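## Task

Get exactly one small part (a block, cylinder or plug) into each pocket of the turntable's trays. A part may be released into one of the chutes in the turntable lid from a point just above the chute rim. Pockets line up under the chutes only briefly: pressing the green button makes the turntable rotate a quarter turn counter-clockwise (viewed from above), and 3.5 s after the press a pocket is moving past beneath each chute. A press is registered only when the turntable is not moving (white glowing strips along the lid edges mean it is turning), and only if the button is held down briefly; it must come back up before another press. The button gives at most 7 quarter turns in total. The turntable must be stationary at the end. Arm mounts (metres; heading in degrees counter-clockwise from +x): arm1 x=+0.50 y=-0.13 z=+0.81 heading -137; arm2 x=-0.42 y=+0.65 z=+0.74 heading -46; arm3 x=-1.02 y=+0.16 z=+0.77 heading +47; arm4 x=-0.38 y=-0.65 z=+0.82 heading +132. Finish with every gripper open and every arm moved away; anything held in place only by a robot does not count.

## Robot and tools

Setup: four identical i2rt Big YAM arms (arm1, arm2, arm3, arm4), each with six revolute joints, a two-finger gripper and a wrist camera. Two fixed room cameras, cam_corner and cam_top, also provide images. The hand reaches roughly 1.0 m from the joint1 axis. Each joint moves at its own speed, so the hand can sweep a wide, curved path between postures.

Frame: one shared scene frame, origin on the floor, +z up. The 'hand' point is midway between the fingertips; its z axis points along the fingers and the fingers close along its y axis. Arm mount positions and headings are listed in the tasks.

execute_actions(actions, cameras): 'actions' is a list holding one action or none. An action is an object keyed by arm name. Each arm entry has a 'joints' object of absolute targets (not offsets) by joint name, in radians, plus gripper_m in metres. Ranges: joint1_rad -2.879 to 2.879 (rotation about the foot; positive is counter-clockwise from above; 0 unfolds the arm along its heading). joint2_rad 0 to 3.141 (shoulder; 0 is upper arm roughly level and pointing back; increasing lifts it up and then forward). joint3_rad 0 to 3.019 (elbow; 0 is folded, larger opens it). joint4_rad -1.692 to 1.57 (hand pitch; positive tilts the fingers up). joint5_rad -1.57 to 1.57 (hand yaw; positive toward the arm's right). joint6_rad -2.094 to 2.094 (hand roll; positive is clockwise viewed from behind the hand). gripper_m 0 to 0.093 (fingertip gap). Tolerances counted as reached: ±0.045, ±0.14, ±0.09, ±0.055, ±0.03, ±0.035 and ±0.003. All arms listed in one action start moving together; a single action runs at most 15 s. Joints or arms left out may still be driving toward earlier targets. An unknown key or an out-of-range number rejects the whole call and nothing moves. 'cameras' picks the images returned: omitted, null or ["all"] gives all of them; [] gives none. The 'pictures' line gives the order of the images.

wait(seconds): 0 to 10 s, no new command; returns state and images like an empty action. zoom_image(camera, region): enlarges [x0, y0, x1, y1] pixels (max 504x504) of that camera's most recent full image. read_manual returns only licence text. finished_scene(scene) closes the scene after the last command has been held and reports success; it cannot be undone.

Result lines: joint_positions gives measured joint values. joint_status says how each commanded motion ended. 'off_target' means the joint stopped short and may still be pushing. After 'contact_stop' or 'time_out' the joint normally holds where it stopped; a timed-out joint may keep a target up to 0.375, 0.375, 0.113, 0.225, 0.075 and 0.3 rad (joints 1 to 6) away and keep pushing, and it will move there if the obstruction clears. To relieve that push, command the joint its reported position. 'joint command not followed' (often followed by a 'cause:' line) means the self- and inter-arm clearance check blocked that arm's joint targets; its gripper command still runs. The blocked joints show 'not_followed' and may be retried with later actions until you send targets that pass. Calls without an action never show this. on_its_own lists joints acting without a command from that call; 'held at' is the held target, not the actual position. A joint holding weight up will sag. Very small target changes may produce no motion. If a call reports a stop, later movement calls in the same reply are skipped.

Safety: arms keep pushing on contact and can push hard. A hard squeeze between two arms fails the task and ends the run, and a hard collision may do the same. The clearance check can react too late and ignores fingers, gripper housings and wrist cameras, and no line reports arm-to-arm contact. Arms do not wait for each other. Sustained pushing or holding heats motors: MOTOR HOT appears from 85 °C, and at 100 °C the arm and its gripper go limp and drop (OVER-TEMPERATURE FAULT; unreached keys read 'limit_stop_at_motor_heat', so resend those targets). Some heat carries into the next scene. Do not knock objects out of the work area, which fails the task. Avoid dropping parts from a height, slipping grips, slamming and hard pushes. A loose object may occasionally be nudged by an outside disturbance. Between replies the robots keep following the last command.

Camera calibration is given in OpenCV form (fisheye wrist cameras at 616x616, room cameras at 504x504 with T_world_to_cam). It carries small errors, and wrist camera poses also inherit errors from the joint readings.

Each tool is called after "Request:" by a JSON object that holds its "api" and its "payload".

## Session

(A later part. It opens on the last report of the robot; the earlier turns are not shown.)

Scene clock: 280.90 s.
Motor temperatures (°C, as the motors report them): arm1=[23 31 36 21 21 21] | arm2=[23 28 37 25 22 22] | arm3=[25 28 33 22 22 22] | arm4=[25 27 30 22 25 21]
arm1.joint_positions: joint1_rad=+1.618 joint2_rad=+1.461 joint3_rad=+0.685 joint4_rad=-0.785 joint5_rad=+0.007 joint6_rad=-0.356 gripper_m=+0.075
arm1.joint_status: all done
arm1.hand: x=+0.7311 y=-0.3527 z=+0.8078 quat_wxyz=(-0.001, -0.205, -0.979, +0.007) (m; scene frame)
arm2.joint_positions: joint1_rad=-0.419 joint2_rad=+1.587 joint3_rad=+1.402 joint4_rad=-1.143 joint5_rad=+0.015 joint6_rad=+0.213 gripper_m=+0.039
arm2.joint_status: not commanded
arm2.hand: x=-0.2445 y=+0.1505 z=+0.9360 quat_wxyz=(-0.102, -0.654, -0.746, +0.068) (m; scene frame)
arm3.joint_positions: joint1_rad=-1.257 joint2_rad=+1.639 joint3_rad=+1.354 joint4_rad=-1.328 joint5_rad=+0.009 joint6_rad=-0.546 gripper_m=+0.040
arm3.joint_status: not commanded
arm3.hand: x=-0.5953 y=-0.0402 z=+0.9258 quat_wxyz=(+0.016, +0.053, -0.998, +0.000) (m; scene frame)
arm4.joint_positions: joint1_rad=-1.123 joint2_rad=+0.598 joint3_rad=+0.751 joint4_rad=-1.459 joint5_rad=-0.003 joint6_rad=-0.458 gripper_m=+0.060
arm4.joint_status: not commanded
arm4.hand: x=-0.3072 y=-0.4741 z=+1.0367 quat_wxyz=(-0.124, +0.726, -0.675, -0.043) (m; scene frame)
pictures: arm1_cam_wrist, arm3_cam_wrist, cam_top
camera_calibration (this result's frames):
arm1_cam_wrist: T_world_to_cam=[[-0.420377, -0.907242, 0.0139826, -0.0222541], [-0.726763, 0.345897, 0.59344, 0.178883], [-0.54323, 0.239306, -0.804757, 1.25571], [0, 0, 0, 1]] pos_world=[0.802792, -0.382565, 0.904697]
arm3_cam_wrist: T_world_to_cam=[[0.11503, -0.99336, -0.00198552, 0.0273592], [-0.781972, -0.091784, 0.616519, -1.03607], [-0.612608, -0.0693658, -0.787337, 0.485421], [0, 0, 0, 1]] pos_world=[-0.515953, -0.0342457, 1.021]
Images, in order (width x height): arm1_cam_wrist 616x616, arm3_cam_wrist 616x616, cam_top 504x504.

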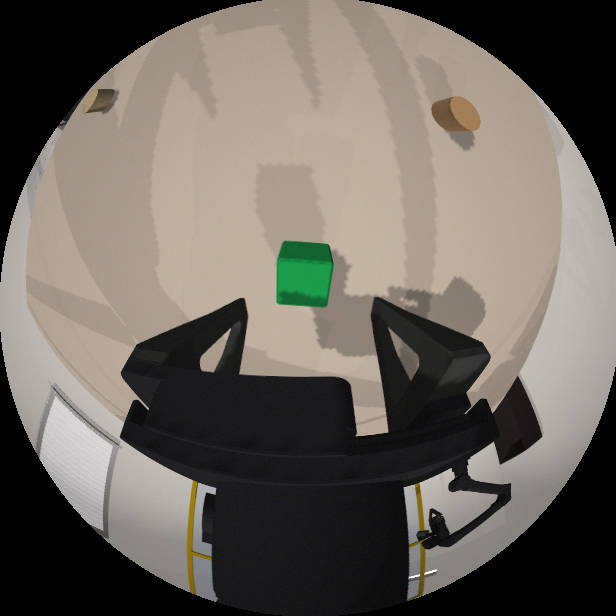

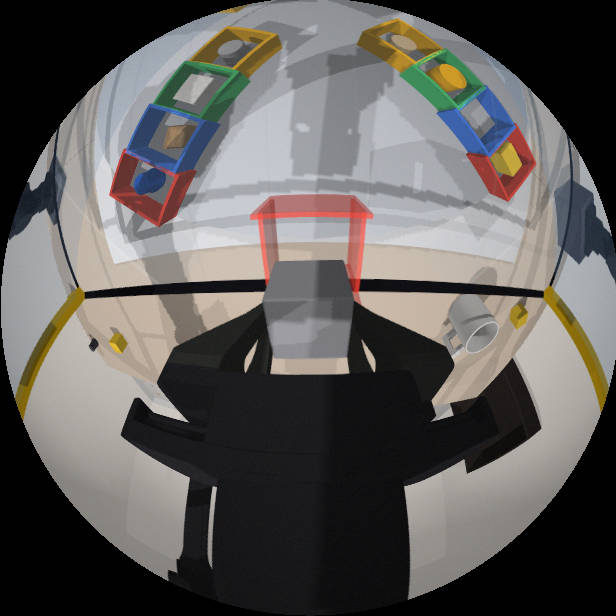

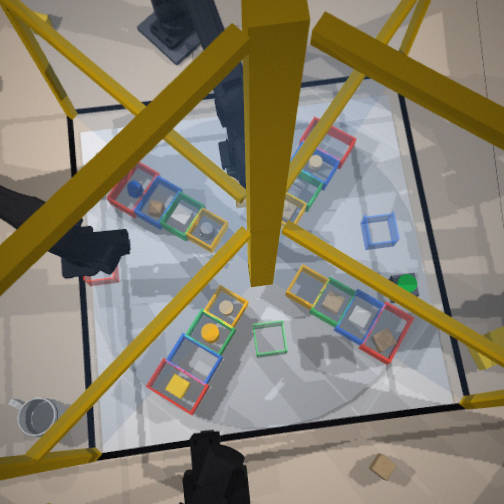

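Request:
{"api": "execute_actions", "payload": {"actions": [{"arm1":{"joints":{"joint1_rad":1.63,"joint2_rad":1.617,"joint3_rad":0.62,"joint4_rad":-0.568,"joint6_rad":-0.29}}}], "cameras": []}}

Request:
{"api": "execute_actions", "payload": {"actions": [{"arm1":{"joints":{"gripper_m":0.027}}}], "cameras": ["arm1_cam_wrist"]}}

Request:
{"api": "execute_actions", "payload": {"actions": [{"arm1":{"joints":{"joint2_rad":0.85,"joint3_rad":0.85,"joint4_rad":-1.55}}}], "cameras": []}}

Request:
{"api": "execute_actions", "payload": {"actions": [{"arm1":{"joints":{"joint1_rad":-0.822}}}], "cameras": []}}

Request:
{"api": "execute_actions", "payload": {"actions": [{"arm1":{"joints":{"joint2_rad":1.452,"joint3_rad":1.22,"joint4_rad":-1.26,"joint6_rad":-0.5}}}], "cameras": []}}

Request:
{"api": "execute_actions", "payload": {"actions": [{"arm1":{"joints":{"joint2_rad":1.51,"joint3_rad":1.07,"joint4_rad":-1.15}}}], "cameras": ["cam_top"]}}

Request:
{"api": "execute_actions", "payload": {"actions": [{"arm1":{"joints":{"joint2_rad":1.44,"joint3_rad":1.22,"joint4_rad":-1.28}}}], "cameras": ["arm1_cam_wrist"]}}

Scene clock: 299.23 s.
Motor temperatures (°C, as the motors report them): arm1=[23 31 32 21 21 21] | arm2=[23 29 38 25 22 22] | arm3=[25 28 34 22 22 22] | arm4=[25 27 30 22 25 21]
arm1.joint_positions: joint1_rad=+1.622 joint2_rad=+1.621 joint3_rad=+0.624 joint4_rad=-0.583 joint5_rad=+0.007 joint6_rad=-0.298 gripper_m=+0.075
arm1.joint_status: all done
arm1.hand: x=+0.7256 y=-0.3459 z=+0.7457 quat_wxyz=(+0.006, -0.231, -0.973, +0.002) (m; scene frame)
arm2.joint_positions: joint1_rad=-0.419 joint2_rad=+1.587 joint3_rad=+1.402 joint4_rad=-1.143 joint5_rad=+0.015 joint6_rad=+0.213 gripper_m=+0.039
arm2.joint_status: not commanded
arm2.hand: x=-0.2445 y=+0.1505 z=+0.9360 quat_wxyz=(-0.102, -0.654, -0.746, +0.068) (m; scene frame)
arm3.joint_positions: joint1_rad=-1.257 joint2_rad=+1.639 joint3_rad=+1.354 joint4_rad=-1.328 joint5_rad=+0.009 joint6_rad=-0.546 gripper_m=+0.040
arm3.joint_status: not commanded
arm3.hand: x=-0.5953 y=-0.0402 z=+0.9258 quat_wxyz=(+0.016, +0.053, -0.998, +0.000) (m; scene frame)
arm4.joint_positions: joint1_rad=-1.123 joint2_rad=+0.598 joint3_rad=+0.751 joint4_rad=-1.459 joint5_rad=-0.003 joint6_rad=-0.458 gripper_m=+0.060
arm4.joint_status: not commanded
arm4.hand: x=-0.3072 y=-0.4741 z=+1.0367 quat_wxyz=(-0.124, +0.726, -0.675, -0.043) (m; scene frame)
pictures: none
No camera images: the call's "cameras" was empty. Leave "cameras" out to get every camera's image.

Scene clock: 299.83 s.
Motor temperatures (°C, as the motors report them): arm1=[23 31 32 21 21 21] | arm2=[23 29 38 25 22 22] | arm3=[25 28 34 22 22 22] | arm4=[25 27 30 22 25 21]
arm1.joint_positions: joint1_rad=+1.622 joint2_rad=+1.621 joint3_rad=+0.624 joint4_rad=-0.583 joint5_rad=+0.006 joint6_rad=-0.298 gripper_m=+0.040
arm1.joint_status: gripper_m off_target (ended at +0.040, target +0.027)
arm1.hand: x=+0.7256 y=-0.3458 z=+0.7457 quat_wxyz=(+0.006, -0.231, -0.973, +0.002) (m; scene frame)
arm2.joint_positions: joint1_rad=-0.419 joint2_rad=+1.587 joint3_rad=+1.402 joint4_rad=-1.143 joint5_rad=+0.015 joint6_rad=+0.213 gripper_m=+0.039
arm2.joint_status: not commanded
arm2.hand: x=-0.2445 y=+0.1505 z=+0.9360 quat_wxyz=(-0.102, -0.654, -0.746, +0.068) (m; scene frame)
arm3.joint_positions: joint1_rad=-1.257 joint2_rad=+1.639 joint3_rad=+1.354 joint4_rad=-1.328 joint5_rad=+0.009 joint6_rad=-0.546 gripper_m=+0.040
arm3.joint_status: not commanded
arm3.hand: x=-0.5953 y=-0.0402 z=+0.9258 quat_wxyz=(+0.016, +0.053, -0.998, +0.000) (m; scene frame)
arm4.joint_positions: joint1_rad=-1.123 joint2_rad=+0.598 joint3_rad=+0.751 joint4_rad=-1.459 joint5_rad=-0.003 joint6_rad=-0.458 gripper_m=+0.060
arm4.joint_status: not commanded
arm4.hand: x=-0.3072 y=-0.4741 z=+1.0367 quat_wxyz=(-0.124, +0.726, -0.675, -0.043) (m; scene frame)
pictures: arm1_cam_wrist
camera_calibration (this result's frames):
arm1_cam_wrist: T_world_to_cam=[[-0.468462, -0.883444, 0.00841547, 0.0298573], [-0.699933, 0.376931, 0.606644, 0.190796], [-0.539108, 0.278299, -0.794929, 1.2043], [0, 0, 0, 1]] pos_world=[0.796778, -0.380695, 0.841336]
Images, in order (width x height): arm1_cam_wrist 616x616.

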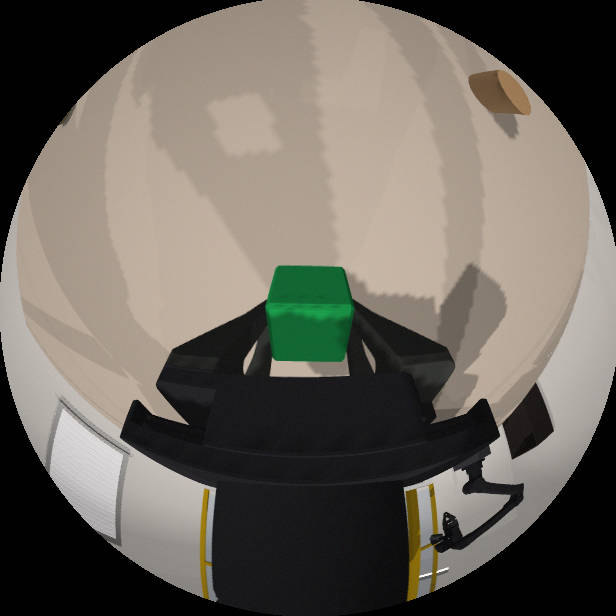

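Scene clock: 301.37 s.
Motor temperatures (°C, as the motors report them): arm1=[23 31 33 21 21 21] | arm2=[23 29 38 25 22 22] | arm3=[25 28 34 22 22 22] | arm4=[25 27 30 22 25 21]
arm1.joint_positions: joint1_rad=+1.622 joint2_rad=+0.849 joint3_rad=+0.834 joint4_rad=-1.537 joint5_rad=+0.006 joint6_rad=-0.298 gripper_m=+0.040
arm1.joint_status: all done
arm1.hand: x=+0.6507 y=-0.2729 z=+1.0153 quat_wxyz=(-0.006, -0.231, -0.973, +0.009) (m; scene frame)
arm2.joint_positions: joint1_rad=-0.419 joint2_rad=+1.587 joint3_rad=+1.402 joint4_rad=-1.143 joint5_rad=+0.015 joint6_rad=+0.213 gripper_m=+0.039
arm2.joint_status: not commanded
arm2.hand: x=-0.2445 y=+0.1505 z=+0.9360 quat_wxyz=(-0.102, -0.654, -0.746, +0.068) (m; scene frame)
arm3.joint_positions: joint1_rad=-1.257 joint2_rad=+1.639 joint3_rad=+1.354 joint4_rad=-1.328 joint5_rad=+0.009 joint6_rad=-0.546 gripper_m=+0.040
arm3.joint_status: not commanded
arm3.hand: x=-0.5953 y=-0.0402 z=+0.9258 quat_wxyz=(+0.016, +0.053, -0.998, +0.000) (m; scene frame)
arm4.joint_positions: joint1_rad=-1.123 joint2_rad=+0.598 joint3_rad=+0.751 joint4_rad=-1.459 joint5_rad=-0.003 joint6_rad=-0.458 gripper_m=+0.060
arm4.joint_status: not commanded
arm4.hand: x=-0.3072 y=-0.4741 z=+1.0367 quat_wxyz=(-0.124, +0.726, -0.675, -0.043) (m; scene frame)
pictures: none
No camera images: the call's "cameras" was empty. Leave "cameras" out to get every camera's image.

Scene clock: 303.57 s.
Motor temperatures (°C, as the motors report them): arm1=[23 31 33 21 21 21] | arm2=[23 29 38 25 22 22] | arm3=[25 28 34 22 22 22] | arm4=[25 27 30 22 25 21]
arm1.joint_positions: joint1_rad=-0.820 joint2_rad=+0.849 joint3_rad=+0.834 joint4_rad=-1.537 joint5_rad=+0.008 joint6_rad=-0.297 gripper_m=+0.039
arm1.joint_status: all done
arm1.hand: x=+0.2919 y=-0.1120 z=+1.0159 quat_wxyz=(+0.005, -0.993, -0.116, +0.010) (m; scene frame)
arm2.joint_positions: joint1_rad=-0.419 joint2_rad=+1.587 joint3_rad=+1.402 joint4_rad=-1.143 joint5_rad=+0.015 joint6_rad=+0.213 gripper_m=+0.039
arm2.joint_status: not commanded
arm2.hand: x=-0.2445 y=+0.1505 z=+0.9360 quat_wxyz=(-0.102, -0.654, -0.746, +0.068) (m; scene frame)
arm3.joint_positions: joint1_rad=-1.257 joint2_rad=+1.639 joint3_rad=+1.354 joint4_rad=-1.328 joint5_rad=+0.009 joint6_rad=-0.546 gripper_m=+0.040
arm3.joint_status: not commanded
arm3.hand: x=-0.5953 y=-0.0402 z=+0.9258 quat_wxyz=(+0.016, +0.053, -0.998, +0.000) (m; scene frame)
arm4.joint_positions: joint1_rad=-1.123 joint2_rad=+0.598 joint3_rad=+0.751 joint4_rad=-1.459 joint5_rad=-0.003 joint6_rad=-0.458 gripper_m=+0.060
arm4.joint_status: not commanded
arm4.hand: x=-0.3072 y=-0.4741 z=+1.0367 quat_wxyz=(-0.124, +0.726, -0.675, -0.043) (m; scene frame)
pictures: none
No camera images: the call's "cameras" was empty. Leave "cameras" out to get every camera's image.

Scene clock: 305.00 s.
Motor temperatures (°C, as the motors report them): arm1=[23 31 34 21 21 21] | arm2=[23 29 38 25 22 22] | arm3=[25 28 34 22 22 22] | arm4=[25 27 30 22 25 21]
arm1.joint_positions: joint1_rad=-0.820 joint2_rad=+1.462 joint3_rad=+1.183 joint4_rad=-1.266 joint5_rad=+0.008 joint6_rad=-0.493 gripper_m=+0.039
arm1.joint_status: all done
arm1.hand: x=+0.0799 y=-0.0986 z=+0.9717 quat_wxyz=(+0.007, -0.977, -0.213, +0.013) (m; scene frame)
arm2.joint_positions: joint1_rad=-0.419 joint2_rad=+1.587 joint3_rad=+1.402 joint4_rad=-1.143 joint5_rad=+0.015 joint6_rad=+0.213 gripper_m=+0.039
arm2.joint_status: not commanded
arm2.hand: x=-0.2445 y=+0.1505 z=+0.9360 quat_wxyz=(-0.102, -0.654, -0.746, +0.068) (m; scene frame)
arm3.joint_positions: joint1_rad=-1.257 joint2_rad=+1.639 joint3_rad=+1.354 joint4_rad=-1.328 joint5_rad=+0.009 joint6_rad=-0.546 gripper_m=+0.040
arm3.joint_status: not commanded
arm3.hand: x=-0.5953 y=-0.0402 z=+0.9258 quat_wxyz=(+0.016, +0.053, -0.998, +0.000) (m; scene frame)
arm4.joint_positions: joint1_rad=-1.123 joint2_rad=+0.598 joint3_rad=+0.751 joint4_rad=-1.459 joint5_rad=-0.003 joint6_rad=-0.458 gripper_m=+0.060
arm4.joint_status: not commanded
arm4.hand: x=-0.3072 y=-0.4741 z=+1.0367 quat_wxyz=(-0.124, +0.726, -0.675, -0.043) (m; scene frame)
pictures: none
No camera images: the call's "cameras" was empty. Leave "cameras" out to get every camera's image.

Scene clock: 305.77 s.
Motor temperatures (°C, as the motors report them): arm1=[23 31 34 21 21 21] | arm2=[23 29 38 25 22 22] | arm3=[25 28 34 22 22 22] | arm4=[25 27 30 22 25 21]
arm1.joint_positions: joint1_rad=-0.820 joint2_rad=+1.482 joint3_rad=+1.106 joint4_rad=-1.163 joint5_rad=+0.007 joint6_rad=-0.493 gripper_m=+0.039
arm1.joint_status: all done
arm1.hand: x=+0.0823 y=-0.0990 z=+0.9361 quat_wxyz=(+0.007, -0.977, -0.213, +0.016) (m; scene frame)
arm2.joint_positions: joint1_rad=-0.419 joint2_rad=+1.587 joint3_rad=+1.402 joint4_rad=-1.143 joint5_rad=+0.015 joint6_rad=+0.213 gripper_m=+0.039
arm2.joint_status: not commanded
arm2.hand: x=-0.2445 y=+0.1505 z=+0.9360 quat_wxyz=(-0.102, -0.654, -0.746, +0.068) (m; scene frame)
arm3.joint_positions: joint1_rad=-1.257 joint2_rad=+1.639 joint3_rad=+1.354 joint4_rad=-1.328 joint5_rad=+0.009 joint6_rad=-0.546 gripper_m=+0.040
arm3.joint_status: not commanded
arm3.hand: x=-0.5953 y=-0.0402 z=+0.9258 quat_wxyz=(+0.016, +0.053, -0.998, +0.000) (m; scene frame)
arm4.joint_positions: joint1_rad=-1.123 joint2_rad=+0.598 joint3_rad=+0.751 joint4_rad=-1.459 joint5_rad=-0.003 joint6_rad=-0.458 gripper_m=+0.060
arm4.joint_status: not commanded
arm4.hand: x=-0.3072 y=-0.4741 z=+1.0367 quat_wxyz=(-0.124, +0.726, -0.675, -0.043) (m; scene frame)
pictures: cam_top
Images, in order (width x height): cam_top 504x504.

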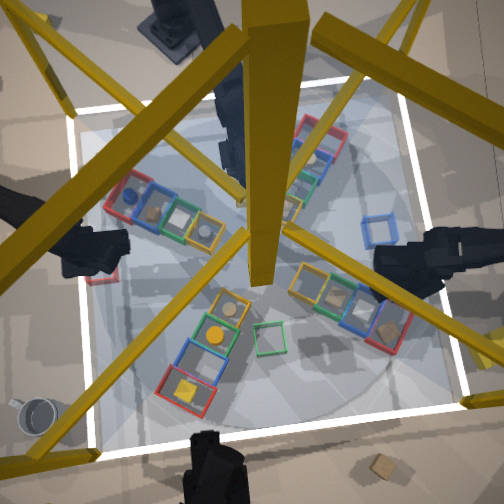

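Scene clock: 306.70 s.
Motor temperatures (°C, as the motors report them): arm1=[23 31 34 21 21 21] | arm2=[23 29 38 25 22 22] | arm3=[25 28 34 22 22 22] | arm4=[25 27 30 22 25 21]
arm1.joint_positions: joint1_rad=-0.820 joint2_rad=+1.444 joint3_rad=+1.177 joint4_rad=-1.266 joint5_rad=+0.007 joint6_rad=-0.493 gripper_m=+0.039
arm1.joint_status: all done
arm1.hand: x=+0.0825 y=-0.0989 z=+0.9766 quat_wxyz=(+0.008, -0.977, -0.213, +0.019) (m; scene frame)
arm2.joint_positions: joint1_rad=-0.419 joint2_rad=+1.587 joint3_rad=+1.402 joint4_rad=-1.143 joint5_rad=+0.015 joint6_rad=+0.213 gripper_m=+0.039
arm2.joint_status: not commanded
arm2.hand: x=-0.2445 y=+0.1505 z=+0.9360 quat_wxyz=(-0.102, -0.654, -0.746, +0.068) (m; scene frame)
arm3.joint_positions: joint1_rad=-1.257 joint2_rad=+1.639 joint3_rad=+1.354 joint4_rad=-1.328 joint5_rad=+0.009 joint6_rad=-0.546 gripper_m=+0.040
arm3.joint_status: not commanded
arm3.hand: x=-0.5953 y=-0.0402 z=+0.9258 quat_wxyz=(+0.016, +0.053, -0.998, +0.000) (m; scene frame)
arm4.joint_positions: joint1_rad=-1.123 joint2_rad=+0.598 joint3_rad=+0.751 joint4_rad=-1.459 joint5_rad=-0.003 joint6_rad=-0.458 gripper_m=+0.060
arm4.joint_status: not commanded
arm4.hand: x=-0.3072 y=-0.4741 z=+1.0367 quat_wxyz=(-0.124, +0.726, -0.675, -0.043) (m; scene frame)
pictures: arm1_cam_wrist
camera_calibration (this result's frames):
arm1_cam_wrist: T_world_to_cam=[[-0.395238, 0.918263, 0.0240957, 0.101649], [0.760088, 0.312201, 0.56991, -0.58349], [0.515804, 0.243565, -0.821354, 0.907739], [0, 0, 0, 1]] pos_world=[0.0154635, -0.132268, 1.07566]
Images, in order (width x height): arm1_cam_wrist 616x616.

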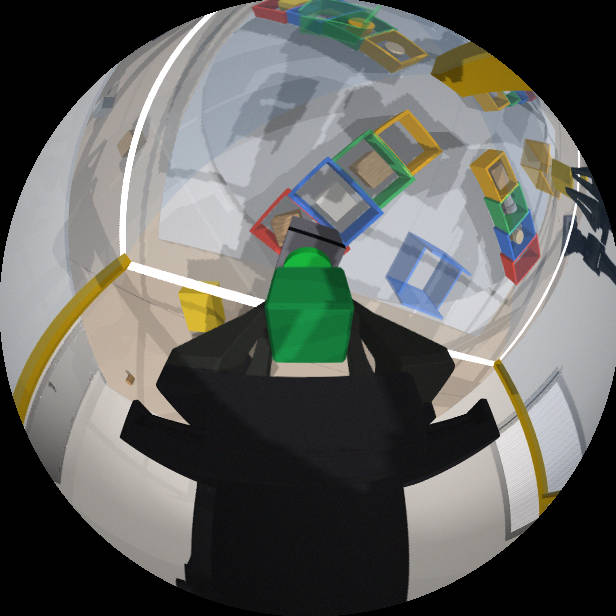

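Request:
{"api": "wait", "payload": {"seconds": 3}}

Request:
{"api": "execute_actions", "payload": {"actions": [{"arm1":{"joints":{"joint2_rad":1.51,"joint3_rad":1.07,"joint4_rad":-1.15}}}], "cameras": []}}

Request:
{"api": "execute_actions", "payload": {"actions": [{"arm1":{"joints":{"joint3_rad":1.24,"joint4_rad":-1.24}}}], "cameras": []}}

Request:
{"api": "execute_actions", "payload": {"actions": [{"arm1":{"joints":{"joint1_rad":-1.116,"joint2_rad":1.62,"joint3_rad":1.304,"joint4_rad":-1.2}}}], "cameras": []}}

Request:
{"api": "wait", "payload": {"seconds": 0.43}}

Request:
{"api": "execute_actions", "payload": {"actions": [{"arm1":{"joints":{"gripper_m":0.065}},"arm2":{"joints":{"gripper_m":0.065}},"arm3":{"joints":{"gripper_m":0.065}}}], "cameras": []}}

Request:
{"api": "execute_actions", "payload": {"actions": [{"arm1":{"joints":{"joint2_rad":0.7,"joint3_rad":0.8,"joint4_rad":-1.6}},"arm2":{"joints":{"joint2_rad":0.6,"joint3_rad":0.95,"joint4_rad":-1.65}},"arm3":{"joints":{"joint2_rad":0.7,"joint3_rad":0.9,"joint4_rad":-1.6}},"arm4":{"joints":{"joint2_rad":0.45,"joint4_rad":-1.65}}}], "cameras": []}}

Request:
{"api": "wait", "payload": {"seconds": 4}}

Scene clock: 320.43 s.
Motor temperatures (°C, as the motors report them): arm1=[23 32 38 21 21 21] | arm2=[23 29 38 25 22 22] | arm3=[25 29 34 22 22 22] | arm4=[25 26 30 22 25 21]
arm1.joint_positions: joint1_rad=-0.820 joint2_rad=+1.444 joint3_rad=+1.177 joint4_rad=-1.266 joint5_rad=+0.007 joint6_rad=-0.493 gripper_m=+0.039
arm1.joint_status: all done
arm1.hand: x=+0.0825 y=-0.0989 z=+0.9766 quat_wxyz=(+0.008, -0.977, -0.213, +0.019) (m; scene frame)
arm2.joint_positions: joint1_rad=-0.419 joint2_rad=+1.587 joint3_rad=+1.402 joint4_rad=-1.143 joint5_rad=+0.015 joint6_rad=+0.213 gripper_m=+0.039
arm2.joint_status: not commanded
arm2.hand: x=-0.2445 y=+0.1505 z=+0.9360 quat_wxyz=(-0.102, -0.654, -0.746, +0.068) (m; scene frame)
arm3.joint_positions: joint1_rad=-1.257 joint2_rad=+1.639 joint3_rad=+1.354 joint4_rad=-1.328 joint5_rad=+0.009 joint6_rad=-0.546 gripper_m=+0.040
arm3.joint_status: not commanded
arm3.hand: x=-0.5953 y=-0.0402 z=+0.9258 quat_wxyz=(+0.016, +0.053, -0.998, +0.000) (m; scene frame)
arm4.joint_positions: joint1_rad=-1.123 joint2_rad=+0.598 joint3_rad=+0.751 joint4_rad=-1.459 joint5_rad=-0.003 joint6_rad=-0.458 gripper_m=+0.060
arm4.joint_status: not commanded
arm4.hand: x=-0.3072 y=-0.4741 z=+1.0367 quat_wxyz=(-0.124, +0.726, -0.675, -0.043) (m; scene frame)
wait: 3.00 s; at rest from the start
pictures: arm1_cam_wrist, arm2_cam_wrist, arm3_cam_wrist, arm4_cam_wrist, cam_corner, cam_top
camera_calibration (this result's frames):
arm1_cam_wrist: T_world_to_cam=[[-0.395238, 0.918263, 0.0240957, 0.101649], [0.760088, 0.312201, 0.56991, -0.58349], [0.515804, 0.243565, -0.821354, 0.907739], [0, 0, 0, 1]] pos_world=[0.0154635, -0.132268, 1.07566]
arm2_cam_wrist: T_world_to_cam=[[-0.988843, -0.147462, -0.0210677, -0.199985], [-0.144932, 0.919769, 0.364719, -0.515037], [-0.0344049, 0.363703, -0.930879, 0.933223], [0, 0, 0, 1]] pos_world=[-0.240292, 0.104808, 1.05235]
arm3_cam_wrist: T_world_to_cam=[[0.11503, -0.99336, -0.00198552, 0.0273592], [-0.781972, -0.091784, 0.616519, -1.03607], [-0.612608, -0.0693658, -0.787337, 0.485421], [0, 0, 0, 1]] pos_world=[-0.515953, -0.0342457, 1.021]
arm4_cam_wrist: T_world_to_cam=[[0.991899, 0.0468711, 0.118067, 0.209356], [-0.00181227, -0.924123, 0.38209, -0.832089], [0.127018, -0.379208, -0.916552, 0.931546], [0, 0, 0, 1]] pos_world=[-0.327491, -0.425516, 1.14703]
Images, in order (width x height): arm1_cam_wrist 616x616, arm2_cam_wrist 616x616, arm3_cam_wrist 616x616, arm4_cam_wrist 616x616, cam_corner 504x504, cam_top 504x504.

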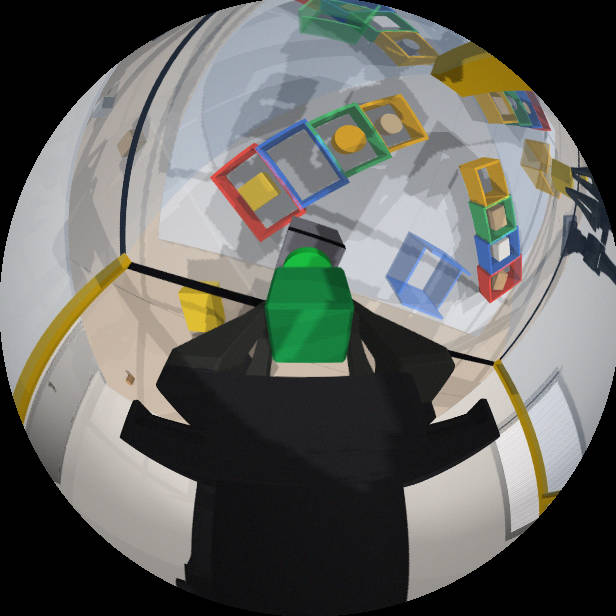

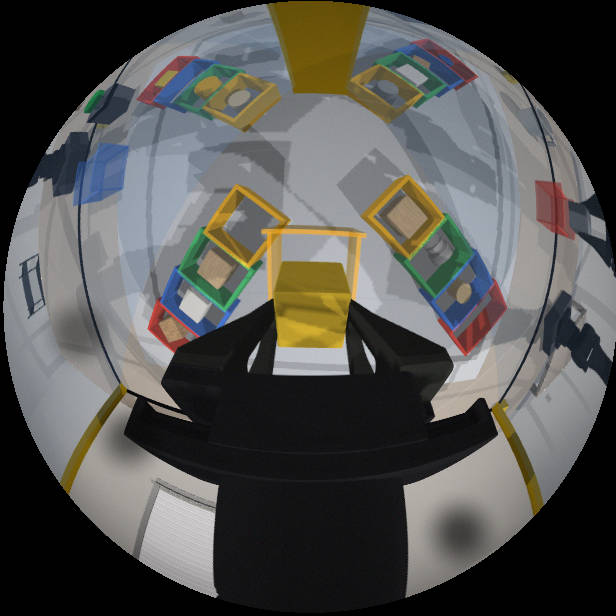

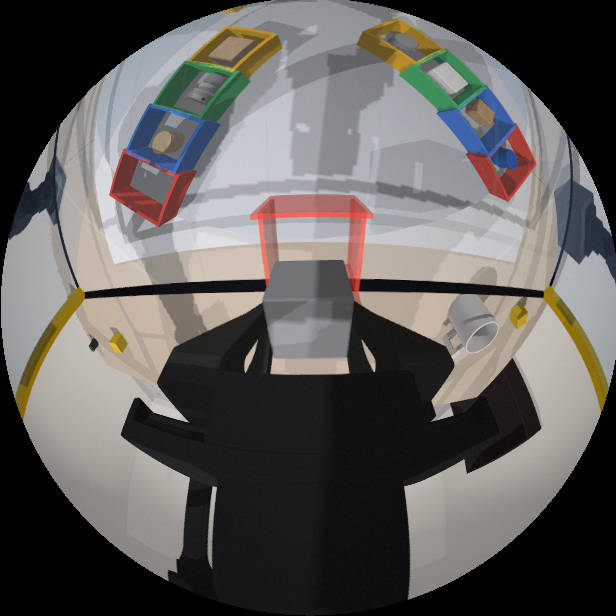

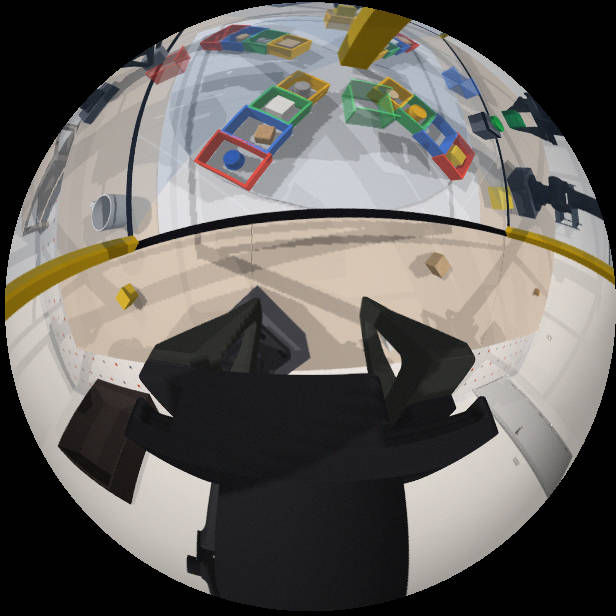

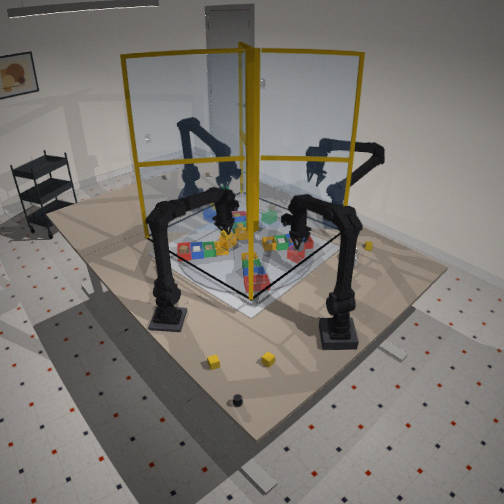

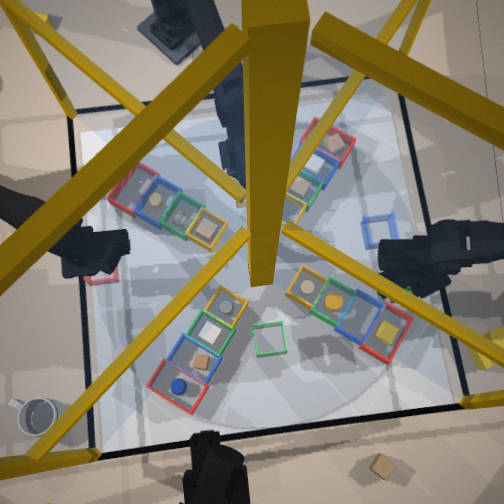

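Scene clock: 321.20 s.
Motor temperatures (°C, as the motors report them): arm1=[23 32 38 21 21 21] | arm2=[23 29 38 25 22 22] | arm3=[25 29 34 22 22 22] | arm4=[25 26 30 22 25 21]
arm1.joint_positions: joint1_rad=-0.820 joint2_rad=+1.483 joint3_rad=+1.104 joint4_rad=-1.168 joint5_rad=+0.007 joint6_rad=-0.493 gripper_m=+0.039
arm1.joint_status: all done
arm1.hand: x=+0.0844 y=-0.0990 z=+0.9350 quat_wxyz=(+0.006, -0.977, -0.213, +0.012) (m; scene frame)
arm2.joint_positions: joint1_rad=-0.419 joint2_rad=+1.587 joint3_rad=+1.402 joint4_rad=-1.143 joint5_rad=+0.015 joint6_rad=+0.213 gripper_m=+0.039
arm2.joint_status: not commanded
arm2.hand: x=-0.2445 y=+0.1505 z=+0.9360 quat_wxyz=(-0.102, -0.654, -0.746, +0.068) (m; scene frame)
arm3.joint_positions: joint1_rad=-1.257 joint2_rad=+1.639 joint3_rad=+1.354 joint4_rad=-1.328 joint5_rad=+0.009 joint6_rad=-0.546 gripper_m=+0.040
arm3.joint_status: not commanded
arm3.hand: x=-0.5953 y=-0.0402 z=+0.9258 quat_wxyz=(+0.016, +0.053, -0.998, +0.000) (m; scene frame)
arm4.joint_positions: joint1_rad=-1.123 joint2_rad=+0.598 joint3_rad=+0.751 joint4_rad=-1.459 joint5_rad=-0.003 joint6_rad=-0.458 gripper_m=+0.060
arm4.joint_status: not commanded
arm4.hand: x=-0.3072 y=-0.4741 z=+1.0367 quat_wxyz=(-0.124, +0.726, -0.675, -0.043) (m; scene frame)
pictures: none
No camera images: the call's "cameras" was empty. Leave "cameras" out to get every camera's image.

Scene clock: 322.13 s.
Motor temperatures (°C, as the motors report them): arm1=[23 32 38 21 21 21] | arm2=[23 29 38 25 22 22] | arm3=[25 29 34 22 22 22] | arm4=[25 26 30 22 25 21]
arm1.joint_positions: joint1_rad=-0.820 joint2_rad=+1.498 joint3_rad=+1.196 joint4_rad=-1.226 joint5_rad=+0.007 joint6_rad=-0.493 gripper_m=+0.039
arm1.joint_status: all done
arm1.hand: x=+0.0643 y=-0.0976 z=+0.9622 quat_wxyz=(+0.009, -0.977, -0.213, +0.021) (m; scene frame)
arm2.joint_positions: joint1_rad=-0.419 joint2_rad=+1.587 joint3_rad=+1.402 joint4_rad=-1.143 joint5_rad=+0.015 joint6_rad=+0.213 gripper_m=+0.039
arm2.joint_status: not commanded
arm2.hand: x=-0.2445 y=+0.1505 z=+0.9360 quat_wxyz=(-0.102, -0.654, -0.746, +0.068) (m; scene frame)
arm3.joint_positions: joint1_rad=-1.257 joint2_rad=+1.639 joint3_rad=+1.354 joint4_rad=-1.328 joint5_rad=+0.009 joint6_rad=-0.546 gripper_m=+0.040
arm3.joint_status: not commanded
arm3.hand: x=-0.5953 y=-0.0402 z=+0.9258 quat_wxyz=(+0.016, +0.053, -0.998, +0.000) (m; scene frame)
arm4.joint_positions: joint1_rad=-1.123 joint2_rad=+0.598 joint3_rad=+0.751 joint4_rad=-1.459 joint5_rad=-0.003 joint6_rad=-0.458 gripper_m=+0.060
arm4.joint_status: not commanded
arm4.hand: x=-0.3072 y=-0.4741 z=+1.0367 quat_wxyz=(-0.124, +0.726, -0.675, -0.043) (m; scene frame)
pictures: none
No camera images: the call's "cameras" was empty. Leave "cameras" out to get every camera's image.

Scene clock: 323.40 s.
Motor temperatures (°C, as the motors report them): arm1=[23 32 38 21 21 21] | arm2=[23 29 38 25 22 22] | arm3=[25 29 34 22 22 22] | arm4=[25 26 30 22 25 21]
arm1.joint_positions: joint1_rad=-1.116 joint2_rad=+1.625 joint3_rad=+1.265 joint4_rad=-1.207 joint5_rad=+0.009 joint6_rad=-0.493 gripper_m=+0.039
arm1.joint_status: all done
arm1.hand: x=+0.0626 y=+0.0394 z=+0.9326 quat_wxyz=(+0.004, -0.998, -0.067, +0.001) (m; scene frame)
arm2.joint_positions: joint1_rad=-0.419 joint2_rad=+1.587 joint3_rad=+1.402 joint4_rad=-1.143 joint5_rad=+0.015 joint6_rad=+0.213 gripper_m=+0.039
arm2.joint_status: not commanded
arm2.hand: x=-0.2445 y=+0.1505 z=+0.9360 quat_wxyz=(-0.102, -0.654, -0.746, +0.068) (m; scene frame)
arm3.joint_positions: joint1_rad=-1.257 joint2_rad=+1.639 joint3_rad=+1.354 joint4_rad=-1.328 joint5_rad=+0.009 joint6_rad=-0.546 gripper_m=+0.040
arm3.joint_status: not commanded
arm3.hand: x=-0.5953 y=-0.0402 z=+0.9258 quat_wxyz=(+0.016, +0.053, -0.998, +0.000) (m; scene frame)
arm4.joint_positions: joint1_rad=-1.123 joint2_rad=+0.598 joint3_rad=+0.751 joint4_rad=-1.459 joint5_rad=-0.003 joint6_rad=-0.458 gripper_m=+0.060
arm4.joint_status: not commanded
arm4.hand: x=-0.3072 y=-0.4741 z=+1.0367 quat_wxyz=(-0.124, +0.726, -0.675, -0.043) (m; scene frame)
pictures: none
No camera images: the call's "cameras" was empty. Leave "cameras" out to get every camera's image.

Scene clock: 323.83 s.
Motor temperatures (°C, as the motors report them): arm1=[23 32 38 21 21 21] | arm2=[23 29 38 25 22 22] | arm3=[25 29 34 22 22 22] | arm4=[25 26 30 22 25 21]
arm1.joint_positions: joint1_rad=-1.116 joint2_rad=+1.625 joint3_rad=+1.265 joint4_rad=-1.207 joint5_rad=+0.009 joint6_rad=-0.493 gripper_m=+0.039
arm1.joint_status: all done
arm1.hand: x=+0.0626 y=+0.0394 z=+0.9326 quat_wxyz=(+0.004, -0.998, -0.067, +0.001) (m; scene frame)
arm2.joint_positions: joint1_rad=-0.419 joint2_rad=+1.587 joint3_rad=+1.402 joint4_rad=-1.143 joint5_rad=+0.015 joint6_rad=+0.213 gripper_m=+0.039
arm2.joint_status: not commanded
arm2.hand: x=-0.2445 y=+0.1505 z=+0.9360 quat_wxyz=(-0.102, -0.654, -0.746, +0.068) (m; scene frame)
arm3.joint_positions: joint1_rad=-1.257 joint2_rad=+1.639 joint3_rad=+1.354 joint4_rad=-1.328 joint5_rad=+0.009 joint6_rad=-0.546 gripper_m=+0.040
arm3.joint_status: not commanded
arm3.hand: x=-0.5953 y=-0.0402 z=+0.9258 quat_wxyz=(+0.016, +0.053, -0.998, +0.000) (m; scene frame)
arm4.joint_positions: joint1_rad=-1.123 joint2_rad=+0.598 joint3_rad=+0.751 joint4_rad=-1.459 joint5_rad=-0.003 joint6_rad=-0.458 gripper_m=+0.060
arm4.joint_status: not commanded
arm4.hand: x=-0.3072 y=-0.4741 z=+1.0367 quat_wxyz=(-0.124, +0.726, -0.675, -0.043) (m; scene frame)
wait: 0.43 s; at rest by 0.27 s
pictures: arm1_cam_wrist, arm2_cam_wrist, arm3_cam_wrist, arm4_cam_wrist, cam_corner, cam_top
camera_calibration (this result's frames):
arm1_cam_wrist: T_world_to_cam=[[-0.111524, 0.993718, 0.00930954, -0.0391557], [0.798656, 0.0840497, 0.59589, -0.60411], [0.591364, 0.073891, -0.803012, 0.83306], [0, 0, 0, 1]] pos_world=[-0.0145322, 0.0281294, 1.0293]
arm2_cam_wrist: T_world_to_cam=[[-0.988843, -0.147462, -0.0210677, -0.199985], [-0.144932, 0.919769, 0.364719, -0.515037], [-0.0344049, 0.363703, -0.930879, 0.933223], [0, 0, 0, 1]] pos_world=[-0.240292, 0.104808, 1.05235]
arm3_cam_wrist: T_world_to_cam=[[0.11503, -0.99336, -0.00198552, 0.0273592], [-0.781972, -0.091784, 0.616519, -1.03607], [-0.612608, -0.0693658, -0.787337, 0.485421], [0, 0, 0, 1]] pos_world=[-0.515953, -0.0342457, 1.021]
arm4_cam_wrist: T_world_to_cam=[[0.991899, 0.0468711, 0.118067, 0.209356], [-0.00181227, -0.924123, 0.38209, -0.832089], [0.127018, -0.379208, -0.916552, 0.931546], [0, 0, 0, 1]] pos_world=[-0.327491, -0.425516, 1.14703]
Images, in order (width x height): arm1_cam_wrist 616x616, arm2_cam_wrist 616x616, arm3_cam_wrist 616x616, arm4_cam_wrist 616x616, cam_corner 504x504, cam_top 504x504.

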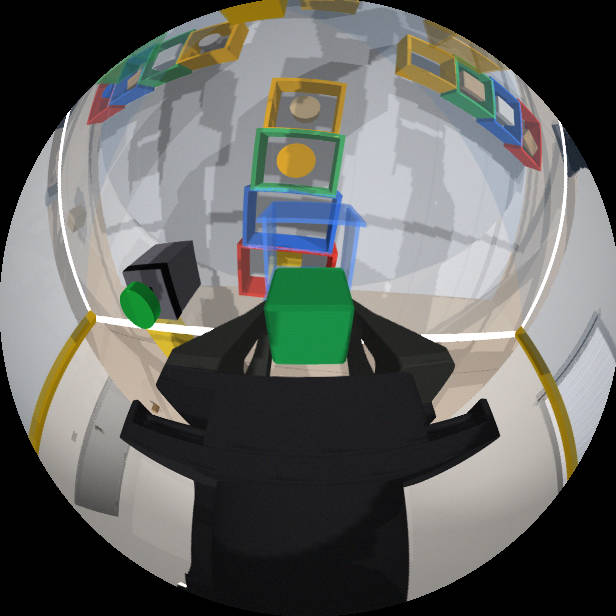

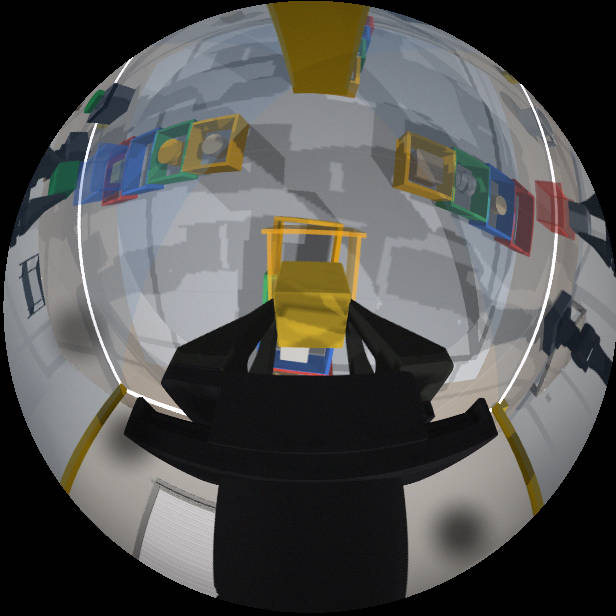

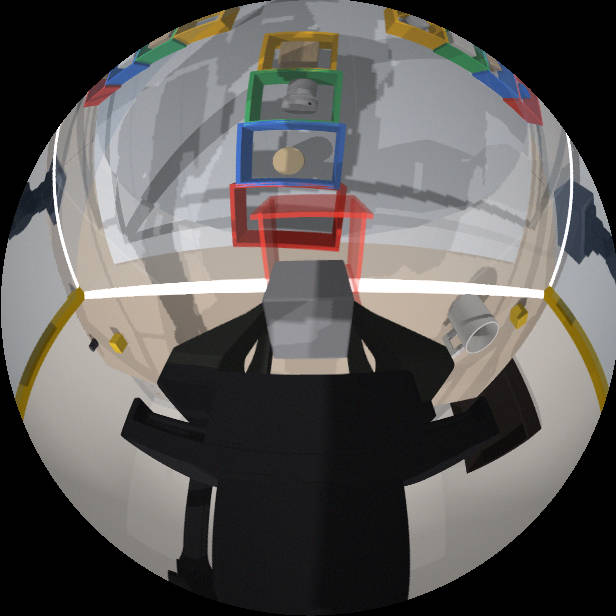

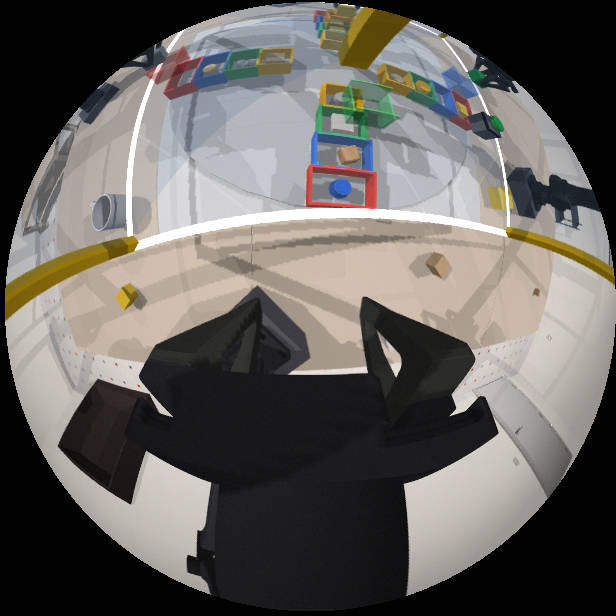

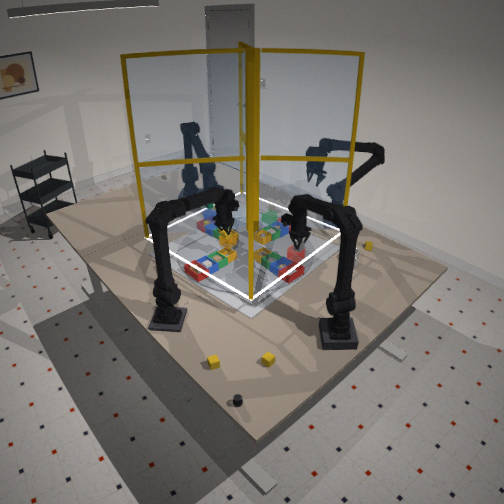

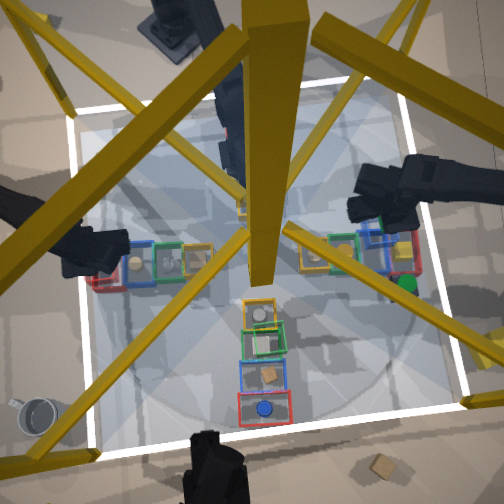

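Scene clock: 324.40 s.
Motor temperatures (°C, as the motors report them): arm1=[23 32 38 21 21 21] | arm2=[23 29 38 25 22 22] | arm3=[25 29 34 22 22 22] | arm4=[25 26 30 22 25 21]
arm1.joint_positions: joint1_rad=-1.116 joint2_rad=+1.625 joint3_rad=+1.265 joint4_rad=-1.207 joint5_rad=+0.009 joint6_rad=-0.494 gripper_m=+0.065
arm1.joint_status: all done
arm1.hand: x=+0.0626 y=+0.0394 z=+0.9326 quat_wxyz=(+0.004, -0.998, -0.067, +0.001) (m; scene frame)
arm2.joint_positions: joint1_rad=-0.419 joint2_rad=+1.587 joint3_rad=+1.402 joint4_rad=-1.150 joint5_rad=+0.015 joint6_rad=+0.213 gripper_m=+0.065
arm2.joint_status: all done
arm2.hand: x=-0.2450 y=+0.1521 z=+0.9356 quat_wxyz=(-0.099, -0.655, -0.747, +0.066) (m; scene frame)
arm3.joint_positions: joint1_rad=-1.257 joint2_rad=+1.638 joint3_rad=+1.354 joint4_rad=-1.328 joint5_rad=+0.009 joint6_rad=-0.546 gripper_m=+0.065
arm3.joint_status: all done
arm3.hand: x=-0.5954 y=-0.0402 z=+0.9263 quat_wxyz=(+0.016, +0.053, -0.998, +0.000) (m; scene frame)
arm4.joint_positions: joint1_rad=-1.123 joint2_rad=+0.598 joint3_rad=+0.751 joint4_rad=-1.459 joint5_rad=-0.003 joint6_rad=-0.458 gripper_m=+0.060
arm4.joint_status: not commanded
arm4.hand: x=-0.3072 y=-0.4741 z=+1.0367 quat_wxyz=(-0.124, +0.726, -0.675, -0.043) (m; scene frame)
pictures: none
No camera images: the call's "cameras" was empty. Leave "cameras" out to get every camera's image.

Scene clock: 326.07 s.
Motor temperatures (°C, as the motors report them): arm1=[23 32 38 21 21 21] | arm2=[23 29 38 25 22 22] | arm3=[25 29 34 22 22 22] | arm4=[25 26 30 22 25 21]
arm1.joint_positions: joint1_rad=-1.116 joint2_rad=+0.696 joint3_rad=+0.812 joint4_rad=-1.590 joint5_rad=+0.009 joint6_rad=-0.494 gripper_m=+0.065
arm1.joint_status: all done
arm1.hand: x=+0.3350 y=-0.0627 z=+1.0324 quat_wxyz=(+0.023, -0.997, -0.067, +0.044) (m; scene frame)
arm2.joint_positions: joint1_rad=-0.419 joint2_rad=+0.601 joint3_rad=+0.965 joint4_rad=-1.643 joint5_rad=+0.015 joint6_rad=+0.213 gripper_m=+0.065
arm2.joint_status: all done
arm2.hand: x=-0.3640 y=+0.4849 z=+1.0375 quat_wxyz=(-0.123, -0.652, -0.743, +0.080) (m; scene frame)
arm3.joint_positions: joint1_rad=-1.257 joint2_rad=+0.696 joint3_rad=+0.901 joint4_rad=-1.596 joint5_rad=+0.009 joint6_rad=-0.546 gripper_m=+0.065
arm3.joint_status: all done
arm3.hand: x=-0.8489 y=+0.0796 z=+1.0327 quat_wxyz=(-0.081, +0.053, -0.994, +0.052) (m; scene frame)
arm4.joint_positions: joint1_rad=-1.123 joint2_rad=+0.442 joint3_rad=+0.751 joint4_rad=-1.636 joint5_rad=-0.003 joint6_rad=-0.458 gripper_m=+0.060
arm4.joint_status: all done
arm4.hand: x=-0.3288 y=-0.5270 z=+1.0476 quat_wxyz=(-0.114, +0.727, -0.676, -0.040) (m; scene frame)
pictures: none
No camera images: the call's "cameras" was empty. Leave "cameras" out to get every camera's image.

Scene clock: 330.07 s.
Motor temperatures (°C, as the motors report them): arm1=[23 31 37 21 21 21] | arm2=[23 28 37 25 22 22] | arm3=[25 28 34 22 22 22] | arm4=[25 26 30 22 25 21]
arm1.joint_positions: joint1_rad=-1.116 joint2_rad=+0.696 joint3_rad=+0.812 joint4_rad=-1.590 joint5_rad=+0.009 joint6_rad=-0.494 gripper_m=+0.065
arm1.joint_status: all done
arm1.hand: x=+0.3350 y=-0.0627 z=+1.0324 quat_wxyz=(+0.023, -0.997, -0.067, +0.044) (m; scene frame)
arm2.joint_positions: joint1_rad=-0.419 joint2_rad=+0.601 joint3_rad=+0.965 joint4_rad=-1.643 joint5_rad=+0.015 joint6_rad=+0.213 gripper_m=+0.065
arm2.joint_status: all done
arm2.hand: x=-0.3640 y=+0.4849 z=+1.0375 quat_wxyz=(-0.123, -0.652, -0.743, +0.080) (m; scene frame)
arm3.joint_positions: joint1_rad=-1.257 joint2_rad=+0.696 joint3_rad=+0.901 joint4_rad=-1.596 joint5_rad=+0.009 joint6_rad=-0.546 gripper_m=+0.065
arm3.joint_status: all done
arm3.hand: x=-0.8489 y=+0.0796 z=+1.0327 quat_wxyz=(-0.081, +0.053, -0.994, +0.052) (m; scene frame)
arm4.joint_positions: joint1_rad=-1.123 joint2_rad=+0.442 joint3_rad=+0.751 joint4_rad=-1.636 joint5_rad=-0.003 joint6_rad=-0.458 gripper_m=+0.060
arm4.joint_status: all done
arm4.hand: x=-0.3288 y=-0.5270 z=+1.0476 quat_wxyz=(-0.114, +0.727, -0.676, -0.040) (m; scene frame)
wait: 4.00 s; at rest by 0.27 s
pictures: arm1_cam_wrist, arm2_cam_wrist, arm3_cam_wrist, arm4_cam_wrist, cam_corner, cam_top
camera_calibration (this result's frames):
arm1_cam_wrist: T_world_to_cam=[[-0.108999, 0.992707, 0.0515056, 0.0473288], [0.847573, 0.0657417, 0.526591, -0.81854], [0.519364, 0.101053, -0.848557, 0.832522], [0, 0, 0, 1]] pos_world=[0.266549, -0.0773, 1.13504]
arm2_cam_wrist: T_world_to_cam=[[-0.988419, -0.148582, -0.0308304, -0.255869], [-0.15061, 0.935731, 0.318942, -0.839344], [-0.0185401, 0.319892, -0.947272, 0.94596], [0, 0, 0, 1]] pos_world=[-0.361781, 0.444778, 1.1559]
arm3_cam_wrist: T_world_to_cam=[[0.105405, -0.98792, 0.113594, 0.0477959], [-0.889405, -0.0425619, 0.455134, -1.21777], [-0.444801, -0.149004, -0.883148, 0.670295], [0, 0, 0, 1]] pos_world=[-0.78998, 0.0952649, 1.14079]
arm4_cam_wrist: T_world_to_cam=[[0.992791, 0.0488496, 0.109455, 0.242365], [0.00104206, -0.916665, 0.399656, -0.898706], [0.119856, -0.396661, -0.910107, 0.905861], [0, 0, 0, 1]] pos_world=[-0.348254, -0.476333, 1.15708]
Images, in order (width x height): arm1_cam_wrist 616x616, arm2_cam_wrist 616x616, arm3_cam_wrist 616x616, arm4_cam_wrist 616x616, cam_corner 504x504, cam_top 504x504.

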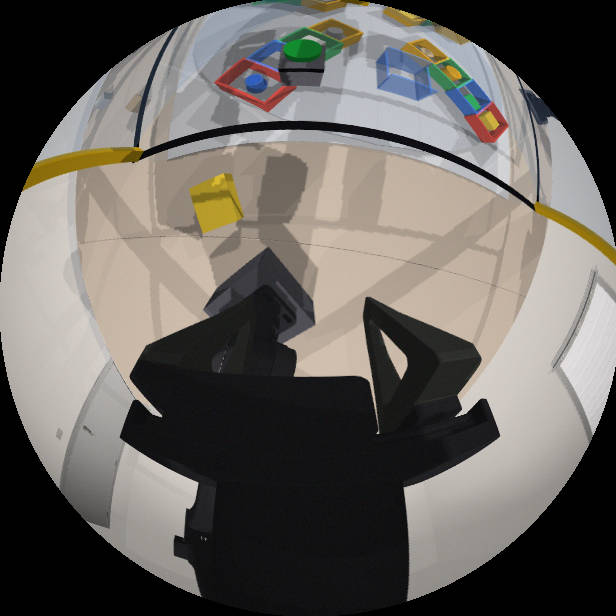

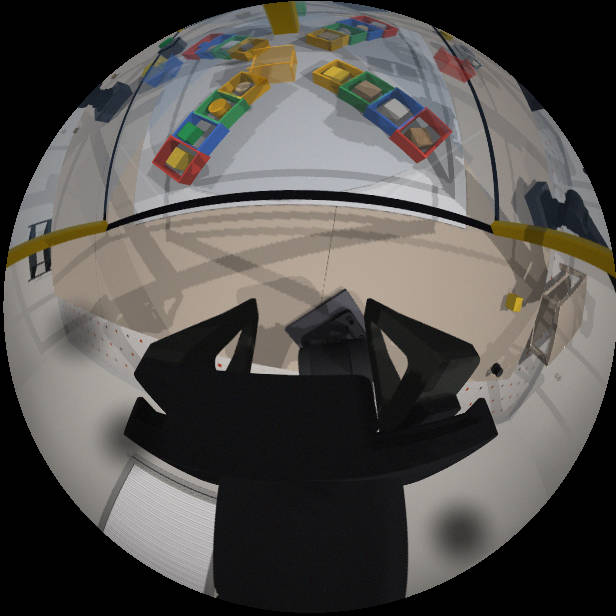

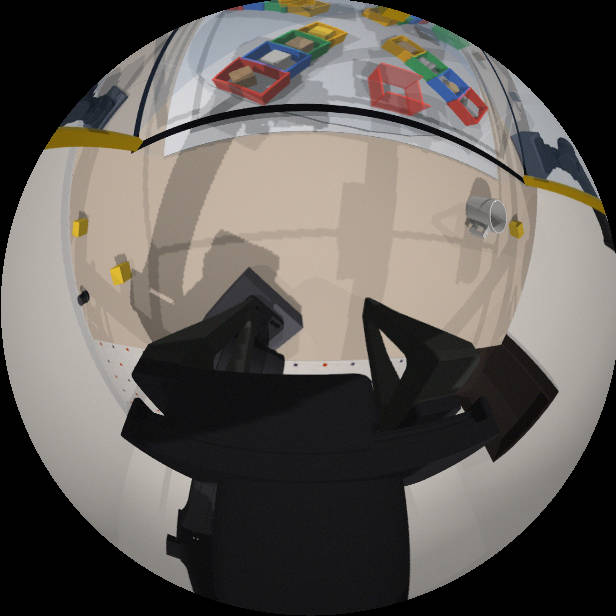

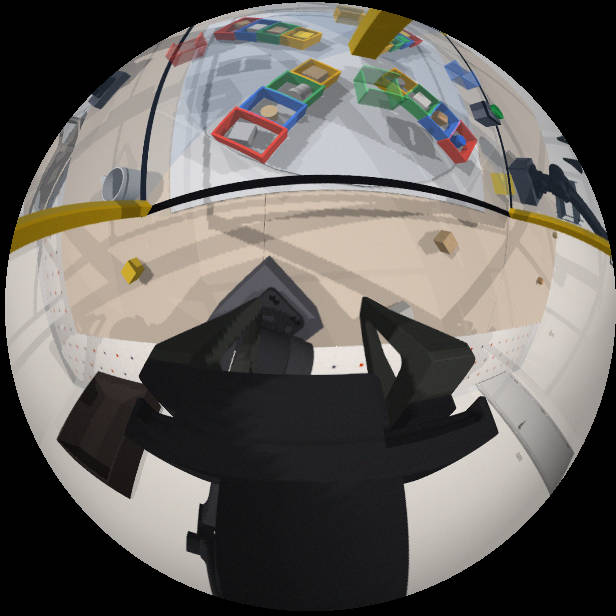

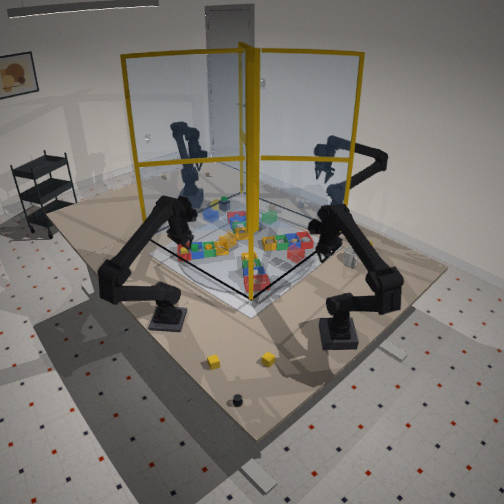

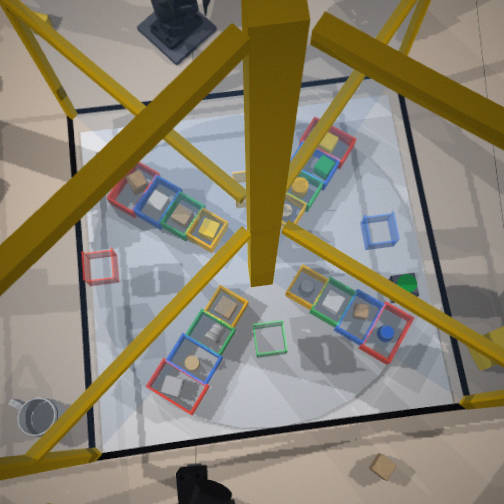

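Request:
{"api": "finished_scene", "payload": {"scene": 1}}

The scene is finished: the task was done.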